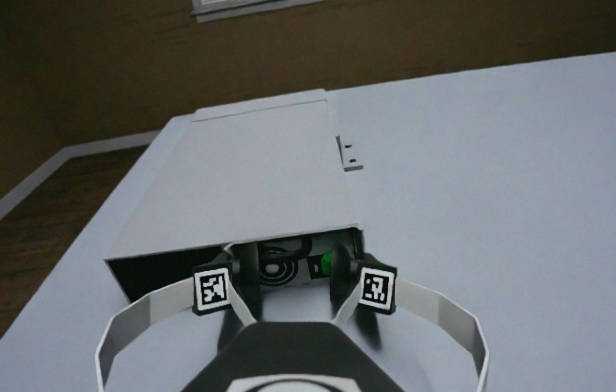

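Scene clock: 54.47 s.
r1.base_odometry: x=-0.350 y=+0.864 heading=+2.500 (m, m, rad; r1's odometry frame)
r1.turned_by_wheels: +0.000 (rad since the last result)
r1.turned_by_imu: +0.000 (rad since the last result)
r1.base_tilt: forward=-0.1 right=-0.4 (deg)
r1.lidar_m: 0.32 0.36 1.71 1.66 1.94 1.70 1.62 1.73 2.38 1.37 0.48 0.37
r1.base_status: not commanded
r1.joint_positions: lift_m=+0.748 arm_m=+0.248 wrist_yaw_rad=+0.087 wrist_pitch_rad=+0.462 wrist_roll_rad=+0.219 gripper_m=-0.036
r1.joint_status: all done
r1.on_its_own: wrist_pitch_rad is at rest, and its effort (-35) is outside its rest range (-23 to +23)
r1.motor_effort: lift_m=+19(20) arm_m=+10(16) wrist_yaw_rad=+6(22) wrist_pitch_rad=-35(40) wrist_roll_rad=+1(2) gripper_m=-32(31) wheel_0=+1(1) wheel_1=+1(1) wheel_2=-4(7) (%)
r1.contact_limits: arm_m 0.3
r1.hand_pose: x=+0.6840 y=-0.0646 z=+0.7976 quat_wxyz=(+0.968, +0.096, +0.232, +0.017) (m; r1's base frame)
r1.wrist_depth_mm: - - - - - - - / - - - - 580 525 492 / - - 364 343 410 377 359 / - 373 271 250 317 296 285 / 1618 246 223 222 254 245 238 / 264 167 195 226 182 198 201 / 220 211 212 - 191 181 178
r2.base_odometry: x=+0.538 y=-1.576 heading=-2.467 (m, m, rad; r2's odometry frame)
r2.turned_by_wheels: +0.000 (rad since the last result)
r2.turned_by_imu: +0.000 (rad since the last result)
r2.base_tilt: forward=+0.1 right=-0.2 (deg)
r2.lidar_m: 0.39 0.42 0.90 2.35 2.42 1.13 1.06 1.17 2.47 2.37 0.59 0.43
r2.base_status: not commanded
r2.joint_positions: lift_m=+1.120 arm_m=+0.002 wrist_yaw_rad=+0.000 wrist_pitch_rad=+1.600 wrist_roll_rad=+0.012 gripper_m=+0.130
r2.joint_status: not commanded
r2.motor_effort: lift_m=+23(22) arm_m=-1(0) wrist_yaw_rad=-1(1) wrist_pitch_rad=-1(0) wrist_roll_rad=+0(2) gripper_m=+0(1) wheel_0=+3(3) wheel_1=+1(1) wheel_2=-2(2) (%)
r2.hand_pose: x=+0.1642 y=-0.0874 z=+1.0096 quat_wxyz=(+0.697, +0.004, +0.717, -0.004) (m; r2's base frame)
r2.wrist_depth_mm: 891 891 904 931 960 976 1008 / 1229 1229 1229 1255 1255 1255 1255 / 1229 1229 1229 1255 1229 1255 1255 / 1229 1229 1229 1255 1255 1255 1281 / 1229 1229 1025 1025 1255 1255 1255 / 1229 1229 1025 1042 1281 1255 1255 / 1229 1255 1229 120 1255 1281 1281
pictures: r1_wrist_camera
camera_calibration (this result's frames):
r1_wrist_camera: T_world_to_cam=[[-0.0400584, -0.983346, -0.177273, 0.0973341], [-0.488603, 0.174035, -0.854973, 1.07326], [0.871586, 0.0523674, -0.487437, 0.0243825], [0, 0, 0, 1]] pos_world=[0.507046, -0.0923485, 0.946748]
Images, in order (width x height): r1_wrist_camera 616x392.

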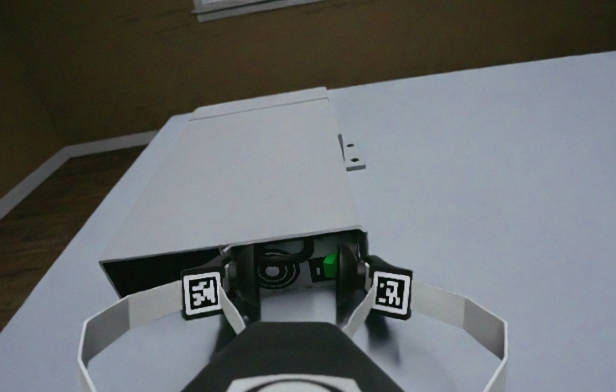

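Emit:
{"api": "execute_actions", "payload": {
  "actions": [
    {"r1":{"joints":{"arm_m":0.238},"pace":"slow"}}
  ],
  "cameras": ["r1_wrist_camera"]
}}

Emit:
{"api": "execute_actions", "payload": {
  "actions": [
    {"r1":{"joints":{"arm_m":0.228},"pace":"slow"}}
  ],
  "cameras": ["r1_wrist_camera"]
}}

Scene clock: 55.63 s.
r1.base_odometry: x=-0.350 y=+0.864 heading=+2.500 (m, m, rad; r1's odometry frame)
r1.turned_by_wheels: +0.000 (rad since the last result)
r1.turned_by_imu: +0.001 (rad since the last result)
r1.base_tilt: forward=-0.1 right=-0.5 (deg)
r1.lidar_m: 0.34 0.38 1.72 1.68 1.95 1.70 1.64 1.71 2.39 1.37 0.50 0.36
r1.base_status: not commanded
r1.joint_positions: lift_m=+0.748 arm_m=+0.240 wrist_yaw_rad=+0.092 wrist_pitch_rad=+0.457 wrist_roll_rad=+0.220 gripper_m=-0.036
r1.joint_status: all done
r1.motor_effort: lift_m=+20(20) arm_m=-9(11) wrist_yaw_rad=-9(5) wrist_pitch_rad=-21(35) wrist_roll_rad=-2(2) gripper_m=-26(33) wheel_0=+3(3) wheel_1=+0(1) wheel_2=+2(4) (%)
r1.hand_pose: x=+0.6763 y=-0.0632 z=+0.7989 quat_wxyz=(+0.968, +0.097, +0.230, +0.020) (m; r1's base frame)
r1.wrist_depth_mm: - - - - - - - / - - - - 591 535 504 / - - 375 345 421 387 366 / - 402 277 258 322 304 287 / 1661 281 234 228 253 249 242 / 271 235 185 224 184 206 203 / 226 213 214 - 195 183 180
r2.base_odometry: x=+0.538 y=-1.576 heading=-2.467 (m, m, rad; r2's odometry frame)
r2.turned_by_wheels: +0.000 (rad since the last result)
r2.turned_by_imu: +0.000 (rad since the last result)
r2.base_tilt: forward=+0.1 right=-0.2 (deg)
r2.lidar_m: 0.38 0.42 0.89 2.34 2.42 1.16 1.06 1.11 2.43 2.37 0.60 0.42
r2.base_status: not commanded
r2.joint_positions: lift_m=+1.120 arm_m=+0.002 wrist_yaw_rad=+0.000 wrist_pitch_rad=+1.600 wrist_roll_rad=+0.012 gripper_m=+0.130
r2.joint_status: not commanded
r2.motor_effort: lift_m=+22(23) arm_m=-1(1) wrist_yaw_rad=-1(1) wrist_pitch_rad=+0(0) wrist_roll_rad=-2(2) gripper_m=-1(0) wheel_0=+3(3) wheel_1=+1(1) wheel_2=-2(2) (%)
r2.hand_pose: x=+0.1642 y=-0.0874 z=+1.0096 quat_wxyz=(+0.697, +0.004, +0.717, -0.004) (m; r2's base frame)
r2.wrist_depth_mm: 878 891 917 931 946 976 991 / 1205 1255 1229 1229 1255 1281 1255 / 1229 1229 1205 1255 1229 1255 1255 / 1205 1205 1255 1229 1255 1255 1255 / 1229 1205 1042 1025 1255 1255 1255 / 1229 1229 1025 1025 1255 1255 1255 / 1229 1229 1255 119 1281 1281 1308
pictures: r1_wrist_camera
camera_calibration (this result's frames):
r1_wrist_camera: T_world_to_cam=[[-0.034726, -0.983237, -0.178996, 0.0964073], [-0.484857, 0.173189, -0.857274, 1.06967], [0.873904, 0.0570177, -0.482743, 0.0266389], [0, 0, 0, 1]] pos_world=[0.498706, -0.091983, 0.947119]
Images, in order (width x height): r1_wrist_camera 616x392.

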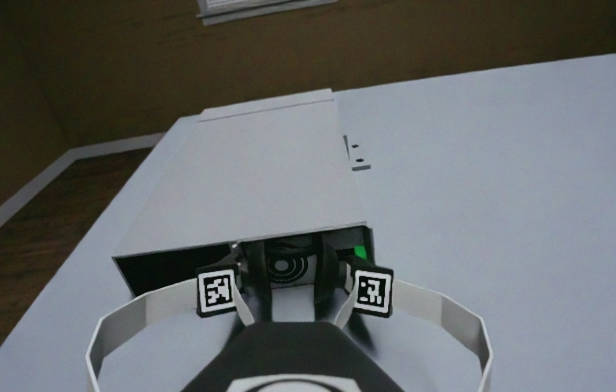

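Scene clock: 56.53 s.
r1.base_odometry: x=-0.350 y=+0.864 heading=+2.500 (m, m, rad; r1's odometry frame)
r1.turned_by_wheels: +0.000 (rad since the last result)
r1.turned_by_imu: +0.000 (rad since the last result)
r1.base_tilt: forward=-0.1 right=-0.3 (deg)
r1.lidar_m: 0.33 0.36 1.73 1.66 1.96 1.69 1.60 1.72 2.42 1.35 0.49 0.36
r1.base_status: not commanded
r1.joint_positions: lift_m=+0.748 arm_m=+0.229 wrist_yaw_rad=+0.090 wrist_pitch_rad=+0.458 wrist_roll_rad=+0.220 gripper_m=-0.036
r1.joint_status: all done
r1.motor_effort: lift_m=+20(21) arm_m=-8(12) wrist_yaw_rad=-2(15) wrist_pitch_rad=-23(31) wrist_roll_rad=-1(1) gripper_m=-21(30) wheel_0=+2(3) wheel_1=+0(0) wheel_2=+0(3) (%)
r1.hand_pose: x=+0.6659 y=-0.0638 z=+0.7987 quat_wxyz=(+0.968, +0.097, +0.230, +0.019) (m; r1's base frame)
r1.wrist_depth_mm: - - - - - - - / - - - - 603 544 504 / - - 375 349 421 389 366 / - 397 277 259 325 303 290 / 1708 279 247 228 256 249 241 / 270 251 181 201 176 211 203 / 224 211 216 - 192 180 180
r2.base_odometry: x=+0.538 y=-1.576 heading=-2.467 (m, m, rad; r2's odometry frame)
r2.turned_by_wheels: +0.000 (rad since the last result)
r2.turned_by_imu: +0.000 (rad since the last result)
r2.base_tilt: forward=+0.2 right=-0.2 (deg)
r2.lidar_m: 0.39 0.41 0.88 2.34 2.43 1.13 1.06 1.13 2.48 2.38 0.56 0.43
r2.base_status: not commanded
r2.joint_positions: lift_m=+1.120 arm_m=+0.002 wrist_yaw_rad=+0.000 wrist_pitch_rad=+1.600 wrist_roll_rad=+0.012 gripper_m=+0.130
r2.joint_status: not commanded
r2.motor_effort: lift_m=+23(22) arm_m=+0(0) wrist_yaw_rad=-1(1) wrist_pitch_rad=-1(1) wrist_roll_rad=-1(1) gripper_m=-1(1) wheel_0=+3(3) wheel_1=+1(0) wheel_2=-2(2) (%)
r2.hand_pose: x=+0.1642 y=-0.0874 z=+1.0096 quat_wxyz=(+0.697, +0.004, +0.717, -0.004) (m; r2's base frame)
r2.wrist_depth_mm: 878 904 904 931 960 960 1008 / 1229 1255 1229 1255 1255 1281 1255 / 1229 1229 1229 1255 1255 1255 1255 / 1205 1229 1229 1229 1255 1255 1229 / 1255 1229 1025 1025 1255 1255 1255 / 1229 1229 1025 1025 1255 1255 1255 / 1255 1205 1255 120 1255 1255 1255
pictures: r1_wrist_camera
camera_calibration (this result's frames):
r1_wrist_camera: T_world_to_cam=[[-0.0369529, -0.983187, -0.178822, 0.096779], [-0.485109, 0.174094, -0.856948, 1.06452], [0.873673, 0.0550813, -0.483386, 0.0361898], [0, 0, 0, 1]] pos_world=[0.488366, -0.0921682, 0.947038]
Images, in order (width x height): r1_wrist_camera 616x392.

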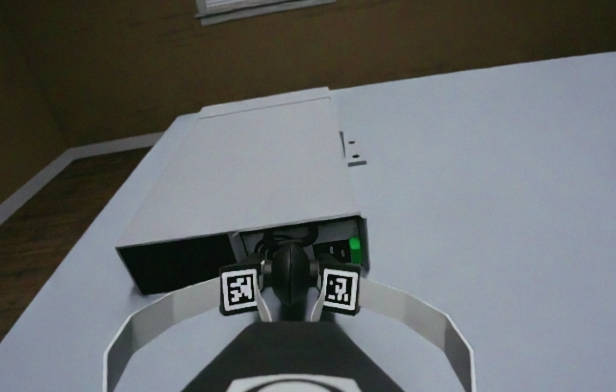

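Emit:
{"api": "execute_actions", "payload": {
  "actions": [
    {"r1":{"joints":{"arm_m":0.20,"gripper_m":0.062,"lift_m":0.755}}}
  ],
  "cameras": ["r1_wrist_camera"]
}}

Emit:
{"api": "zoom_image", "payload": {
  "camera": "r1_wrist_camera",
  "region": [180, 180, 420, 330]
}}

Scene clock: 58.33 s.
r1.base_odometry: x=-0.350 y=+0.864 heading=+2.500 (m, m, rad; r1's odometry frame)
r1.turned_by_wheels: +0.000 (rad since the last result)
r1.turned_by_imu: +0.000 (rad since the last result)
r1.base_tilt: forward=-0.1 right=-0.4 (deg)
r1.lidar_m: 0.31 0.38 1.69 1.66 1.94 1.70 1.62 1.72 2.38 1.35 0.49 0.35
r1.base_status: not commanded
r1.joint_positions: lift_m=+0.755 arm_m=+0.202 wrist_yaw_rad=+0.090 wrist_pitch_rad=+0.452 wrist_roll_rad=+0.220 gripper_m=+0.062
r1.joint_status: all done
r1.motor_effort: lift_m=+23(26) arm_m=-9(8) wrist_yaw_rad=-1(2) wrist_pitch_rad=-7(21) wrist_roll_rad=+0(3) gripper_m=-3(19) wheel_0=+1(2) wheel_1=+0(0) wheel_2=+0(0) (%)
r1.hand_pose: x=+0.6387 y=-0.0638 z=+0.8069 quat_wxyz=(+0.969, +0.097, +0.227, +0.019) (m; r1's base frame)
r1.wrist_depth_mm: - - - - - - - / - - - - - 580 535 / - - 418 387 449 410 389 / - 469 303 277 347 324 304 / 1756 315 274 276 270 265 254 / 291 268 240 240 198 223 214 / 239 226 227 - 204 190 190
r2.base_odometry: x=+0.538 y=-1.576 heading=-2.467 (m, m, rad; r2's odometry frame)
r2.turned_by_wheels: +0.000 (rad since the last result)
r2.turned_by_imu: +0.000 (rad since the last result)
r2.base_tilt: forward=+0.1 right=-0.2 (deg)
r2.lidar_m: 0.40 0.40 0.89 2.35 2.44 1.12 1.06 1.16 2.47 2.36 0.58 0.41
r2.base_status: not commanded
r2.joint_positions: lift_m=+1.120 arm_m=+0.002 wrist_yaw_rad=+0.000 wrist_pitch_rad=+1.600 wrist_roll_rad=+0.012 gripper_m=+0.130
r2.joint_status: not commanded
r2.motor_effort: lift_m=+23(23) arm_m=-1(1) wrist_yaw_rad=-1(1) wrist_pitch_rad=-1(0) wrist_roll_rad=-3(2) gripper_m=-1(0) wheel_0=+3(3) wheel_1=+1(1) wheel_2=-3(2) (%)
r2.hand_pose: x=+0.1642 y=-0.0874 z=+1.0096 quat_wxyz=(+0.697, +0.004, +0.717, -0.004) (m; r2's base frame)
r2.wrist_depth_mm: 878 891 904 931 946 960 1008 / 1229 1255 1229 1229 1255 1255 1281 / 1229 1229 1255 1255 1229 1281 1255 / 1205 1229 1229 1255 1255 1255 1255 / 1229 1255 1025 1025 1281 1281 1281 / 1205 1255 1042 1025 1255 1255 1281 / 1255 1255 1229 119 1255 1281 1281
pictures: r1_wrist_camera
camera_calibration (this result's frames):
r1_wrist_camera: T_world_to_cam=[[-0.0362, -0.983096, -0.179479, 0.0972976], [-0.480582, 0.174592, -0.859394, 1.05744], [0.876202, 0.0551443, -0.478778, 0.058536], [0, 0, 0, 1]] pos_world=[0.460417, -0.0921948, 0.954243]
Images, in order (width x height): r1_wrist_camera 616x392.

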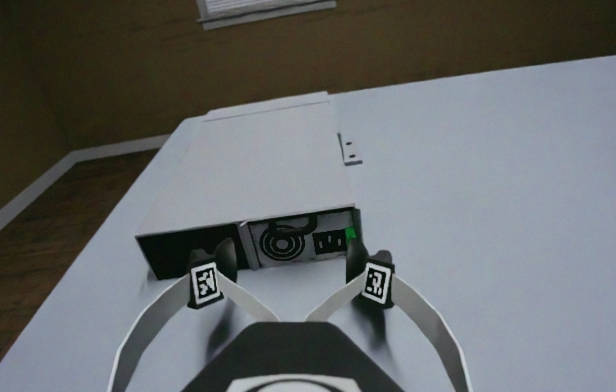

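Region (180, 180, 420, 330) of r1_wrist_camera's 616x392 image, scaled by 2.100; it fills the top 315 rows of this view, and the rest is white.

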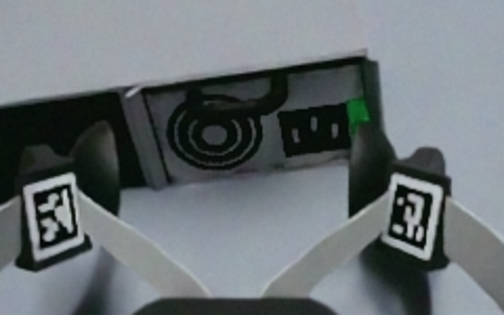

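Emit:
{"api": "execute_actions", "payload": {
  "actions": [
    {"r1":{"joints":{"wrist_yaw_rad":0.15,"lift_m":0.745},"base":{"strafe_m":-0.017},"pace":"slow"}}
  ],
  "cameras": ["r1_wrist_camera"]
}}

Scene clock: 60.00 s.
r1.base_odometry: x=-0.340 y=+0.877 heading=+2.500 (m, m, rad; r1's odometry frame)
r1.turned_by_wheels: +0.000 (rad since the last result)
r1.turned_by_imu: +0.000 (rad since the last result)
r1.base_tilt: forward=+0.0 right=-0.4 (deg)
r1.lidar_m: 0.35 0.37 1.72 1.70 1.98 1.70 1.62 1.72 2.39 1.33 0.50 0.38
r1.base_status: done
r1.joint_positions: lift_m=+0.745 arm_m=+0.202 wrist_yaw_rad=+0.150 wrist_pitch_rad=+0.452 wrist_roll_rad=+0.220 gripper_m=+0.062
r1.joint_status: all done
r1.motor_effort: lift_m=+17(21) arm_m=-9(9) wrist_yaw_rad=+0(0) wrist_pitch_rad=-7(8) wrist_roll_rad=+1(1) gripper_m=-2(3) wheel_0=+1(6) wheel_1=-1(1) wheel_2=+0(1) (%)
r1.hand_pose: x=+0.6421 y=-0.0477 z=+0.7974 quat_wxyz=(+0.968, +0.090, +0.230, +0.048) (m; r1's base frame)
r1.wrist_depth_mm: - - - - - - - / - - - - 621 549 517 / - - 389 347 430 394 368 / - 427 289 260 325 306 290 / 1708 304 273 270 259 250 242 / 271 255 226 227 199 211 204 / 226 213 216 - 193 181 181
r2.base_odometry: x=+0.538 y=-1.576 heading=-2.467 (m, m, rad; r2's odometry frame)
r2.turned_by_wheels: +0.000 (rad since the last result)
r2.turned_by_imu: +0.000 (rad since the last result)
r2.base_tilt: forward=+0.1 right=-0.2 (deg)
r2.lidar_m: 0.39 0.39 0.85 2.34 2.44 1.12 1.08 1.15 2.47 2.39 0.59 0.44
r2.base_status: not commanded
r2.joint_positions: lift_m=+1.120 arm_m=+0.002 wrist_yaw_rad=+0.000 wrist_pitch_rad=+1.600 wrist_roll_rad=+0.012 gripper_m=+0.130
r2.joint_status: not commanded
r2.motor_effort: lift_m=+23(23) arm_m=-1(0) wrist_yaw_rad=-1(1) wrist_pitch_rad=+0(0) wrist_roll_rad=-2(2) gripper_m=+0(1) wheel_0=+3(3) wheel_1=+1(1) wheel_2=-2(2) (%)
r2.hand_pose: x=+0.1642 y=-0.0874 z=+1.0096 quat_wxyz=(+0.697, +0.004, +0.717, -0.004) (m; r2's base frame)
r2.wrist_depth_mm: 878 891 904 917 946 976 1008 / 1229 1229 1205 1229 1255 1281 1255 / 1229 1229 1229 1255 1229 1255 1255 / 1229 1229 1229 1229 1255 1255 1281 / 1205 1229 1025 1042 1255 1255 1255 / 1229 1255 1025 1025 1255 1255 1281 / 1255 1255 1255 119 1255 1255 1255
pictures: r1_wrist_camera
camera_calibration (this result's frames):
r1_wrist_camera: T_world_to_cam=[[0.022609, -0.983502, -0.179481, 0.0736917], [-0.490144, 0.145566, -0.859401, 1.05284], [0.871348, 0.107402, -0.478766, 0.0557945], [0, 0, 0, 1]] pos_world=[0.465761, -0.0867745, 0.944752]
Images, in order (width x height): r1_wrist_camera 616x392.

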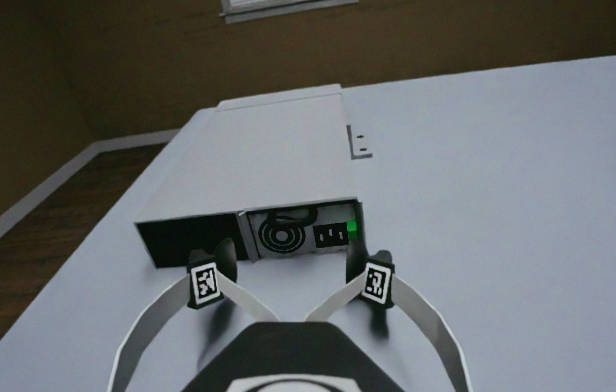

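Emit:
{"api": "execute_actions", "payload": {
  "actions": [
    {"r1":{"joints":{"arm_m":0.222,"gripper_m":0.085},"pace":"slow","contact_limits":{"arm_m":0.2}}}
  ],
  "cameras": ["r1_wrist_camera"]
}}

Emit:
{"api": "zoom_image", "payload": {
  "camera": "r1_wrist_camera",
  "region": [180, 180, 420, 330]
}}

Scene clock: 61.70 s.
r1.base_odometry: x=-0.340 y=+0.877 heading=+2.500 (m, m, rad; r1's odometry frame)
r1.turned_by_wheels: +0.000 (rad since the last result)
r1.turned_by_imu: +0.000 (rad since the last result)
r1.base_tilt: forward=-0.1 right=-0.4 (deg)
r1.lidar_m: 0.33 0.37 1.71 1.68 1.96 1.69 1.63 1.71 2.39 1.35 0.50 0.35
r1.base_status: not commanded
r1.joint_positions: lift_m=+0.745 arm_m=+0.220 wrist_yaw_rad=+0.150 wrist_pitch_rad=+0.451 wrist_roll_rad=+0.220 gripper_m=+0.085
r1.joint_status: all done
r1.motor_effort: lift_m=+17(17) arm_m=+9(11) wrist_yaw_rad=-2(1) wrist_pitch_rad=-4(7) wrist_roll_rad=+0(0) gripper_m=-1(4) wheel_0=+1(1) wheel_1=-1(1) wheel_2=+0(0) (%)
r1.contact_limits: arm_m 0.2
r1.hand_pose: x=+0.6611 y=-0.0476 z=+0.7977 quat_wxyz=(+0.968, +0.090, +0.230, +0.048) (m; r1's base frame)
r1.wrist_depth_mm: - - - - - - - / - - - - - 559 521 / - - 394 351 424 397 370 / - 430 282 262 330 307 293 / 1756 294 250 251 244 251 243 / 271 252 231 229 208 213 205 / 228 213 216 - 195 182 181
r2.base_odometry: x=+0.538 y=-1.576 heading=-2.467 (m, m, rad; r2's odometry frame)
r2.turned_by_wheels: +0.000 (rad since the last result)
r2.turned_by_imu: +0.000 (rad since the last result)
r2.base_tilt: forward=+0.1 right=-0.2 (deg)
r2.lidar_m: 0.40 0.41 0.89 2.34 2.44 1.15 1.05 1.15 2.50 2.39 0.60 0.42
r2.base_status: not commanded
r2.joint_positions: lift_m=+1.120 arm_m=+0.002 wrist_yaw_rad=+0.000 wrist_pitch_rad=+1.600 wrist_roll_rad=+0.012 gripper_m=+0.130
r2.joint_status: not commanded
r2.motor_effort: lift_m=+23(23) arm_m=+0(1) wrist_yaw_rad=-1(1) wrist_pitch_rad=+0(0) wrist_roll_rad=+0(1) gripper_m=-1(1) wheel_0=+3(3) wheel_1=+1(1) wheel_2=-2(2) (%)
r2.hand_pose: x=+0.1642 y=-0.0874 z=+1.0096 quat_wxyz=(+0.697, +0.004, +0.717, -0.004) (m; r2's base frame)
r2.wrist_depth_mm: 891 904 917 917 960 976 1008 / 1229 1229 1229 1255 1255 1255 1255 / 1229 1229 1229 1229 1255 1255 1229 / 1255 1229 1229 1255 1255 1255 1255 / 1229 1229 1025 1025 1255 1229 1255 / 1255 1255 1042 1025 1255 1255 1281 / 1229 1229 1229 120 1281 1281 1255
pictures: r1_wrist_camera
camera_calibration (this result's frames):
r1_wrist_camera: T_world_to_cam=[[0.0232878, -0.983461, -0.179616, 0.0731248], [-0.489293, 0.145463, -0.859903, 1.0622], [0.871808, 0.10791, -0.477814, 0.0383324], [0, 0, 0, 1]] pos_world=[0.484606, -0.0867318, 0.944838]
Images, in order (width x height): r1_wrist_camera 616x392.

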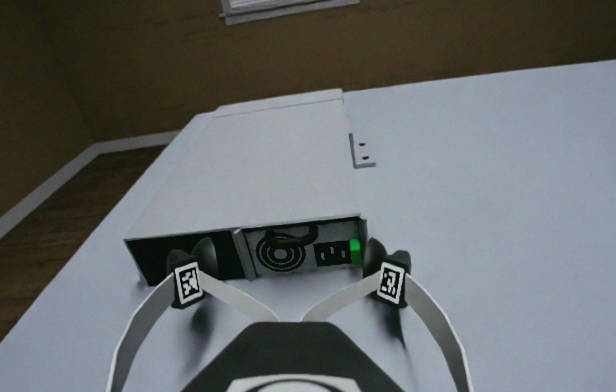

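Region (180, 180, 420, 330) of r1_wrist_camera's 616x392 image, scaled by 2.100; it fills the top 315 rows of this view, and the rest is white.

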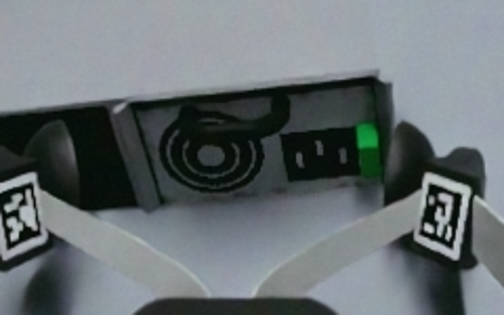

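Emit:
{"api": "execute_actions", "payload": {
  "actions": [
    {"r1":{"joints":{"lift_m":0.749,"gripper_m":0.042},"pace":"slow"}}
  ],
  "cameras": ["r1_wrist_camera"]
}}

Emit:
{"api": "zoom_image", "payload": {
  "camera": "r1_wrist_camera",
  "region": [180, 180, 420, 330]
}}

Scene clock: 63.73 s.
r1.base_odometry: x=-0.339 y=+0.877 heading=+2.500 (m, m, rad; r1's odometry frame)
r1.turned_by_wheels: -0.001 (rad since the last result)
r1.turned_by_imu: +0.000 (rad since the last result)
r1.base_tilt: forward=+0.0 right=-0.4 (deg)
r1.lidar_m: 0.34 0.37 1.74 1.69 1.98 1.69 1.63 1.72 2.41 1.36 0.51 0.35
r1.base_status: not commanded
r1.joint_positions: lift_m=+0.749 arm_m=+0.220 wrist_yaw_rad=+0.145 wrist_pitch_rad=+0.454 wrist_roll_rad=+0.220 gripper_m=+0.042
r1.joint_status: all done
r1.motor_effort: lift_m=+23(23) arm_m=+9(9) wrist_yaw_rad=+12(28) wrist_pitch_rad=-12(12) wrist_roll_rad=+0(1) gripper_m=-7(10) wheel_0=-2(4) wheel_1=-1(2) wheel_2=-2(4) (%)
r1.hand_pose: x=+0.6605 y=-0.0490 z=+0.8004 quat_wxyz=(+0.968, +0.091, +0.231, +0.046) (m; r1's base frame)
r1.wrist_depth_mm: - - - - - - - / - - - - - 559 517 / - - 389 362 436 397 373 / - 427 285 264 332 309 294 / 1756 297 249 247 262 255 245 / 276 257 198 231 198 215 206 / 229 215 217 - 196 183 183
r2.base_odometry: x=+0.538 y=-1.576 heading=-2.467 (m, m, rad; r2's odometry frame)
r2.turned_by_wheels: +0.000 (rad since the last result)
r2.turned_by_imu: +0.000 (rad since the last result)
r2.base_tilt: forward=+0.1 right=-0.2 (deg)
r2.lidar_m: 0.41 0.40 0.88 2.33 2.44 1.14 1.06 1.11 2.49 2.38 0.60 0.41
r2.base_status: not commanded
r2.joint_positions: lift_m=+1.120 arm_m=+0.002 wrist_yaw_rad=+0.000 wrist_pitch_rad=+1.600 wrist_roll_rad=+0.012 gripper_m=+0.130
r2.joint_status: not commanded
r2.motor_effort: lift_m=+23(22) arm_m=-1(0) wrist_yaw_rad=-1(1) wrist_pitch_rad=-1(1) wrist_roll_rad=-1(1) gripper_m=-1(0) wheel_0=+3(3) wheel_1=+1(1) wheel_2=-2(2) (%)
r2.hand_pose: x=+0.1642 y=-0.0874 z=+1.0096 quat_wxyz=(+0.697, +0.004, +0.717, -0.004) (m; r2's base frame)
r2.wrist_depth_mm: 904 891 917 931 960 960 991 / 1205 1229 1229 1255 1229 1255 1255 / 1229 1255 1255 1255 1229 1281 1255 / 1255 1229 1255 1255 1281 1229 1255 / 1229 1229 1008 1025 1255 1255 1281 / 1229 1229 1042 1042 1255 1255 1281 / 1229 1255 1255 119 1281 1255 1255
pictures: r1_wrist_camera
camera_calibration (this result's frames):
r1_wrist_camera: T_world_to_cam=[[0.0176854, -0.983639, -0.179281, 0.0756332], [-0.491006, 0.147654, -0.858552, 1.06464], [0.870976, 0.103212, -0.480362, 0.0426563], [0, 0, 0, 1]] pos_world=[0.484254, -0.0872048, 0.948097]
Images, in order (width x height): r1_wrist_camera 616x392.

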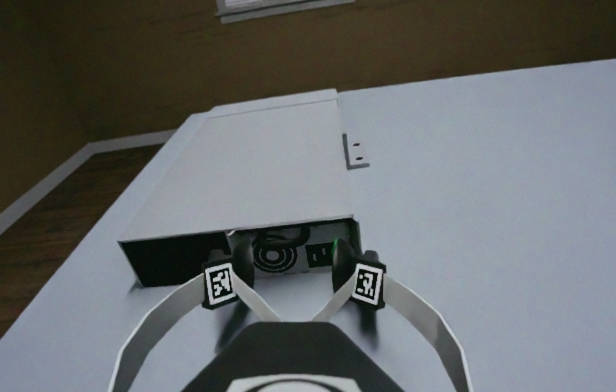

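Region (180, 180, 420, 330) of r1_wrist_camera's 616x392 image, scaled by 2.100; it fills the top 315 rows of this view, and the rest is white.

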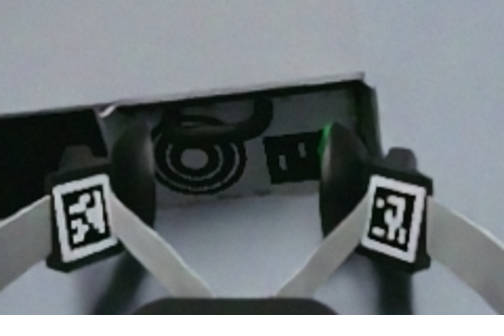

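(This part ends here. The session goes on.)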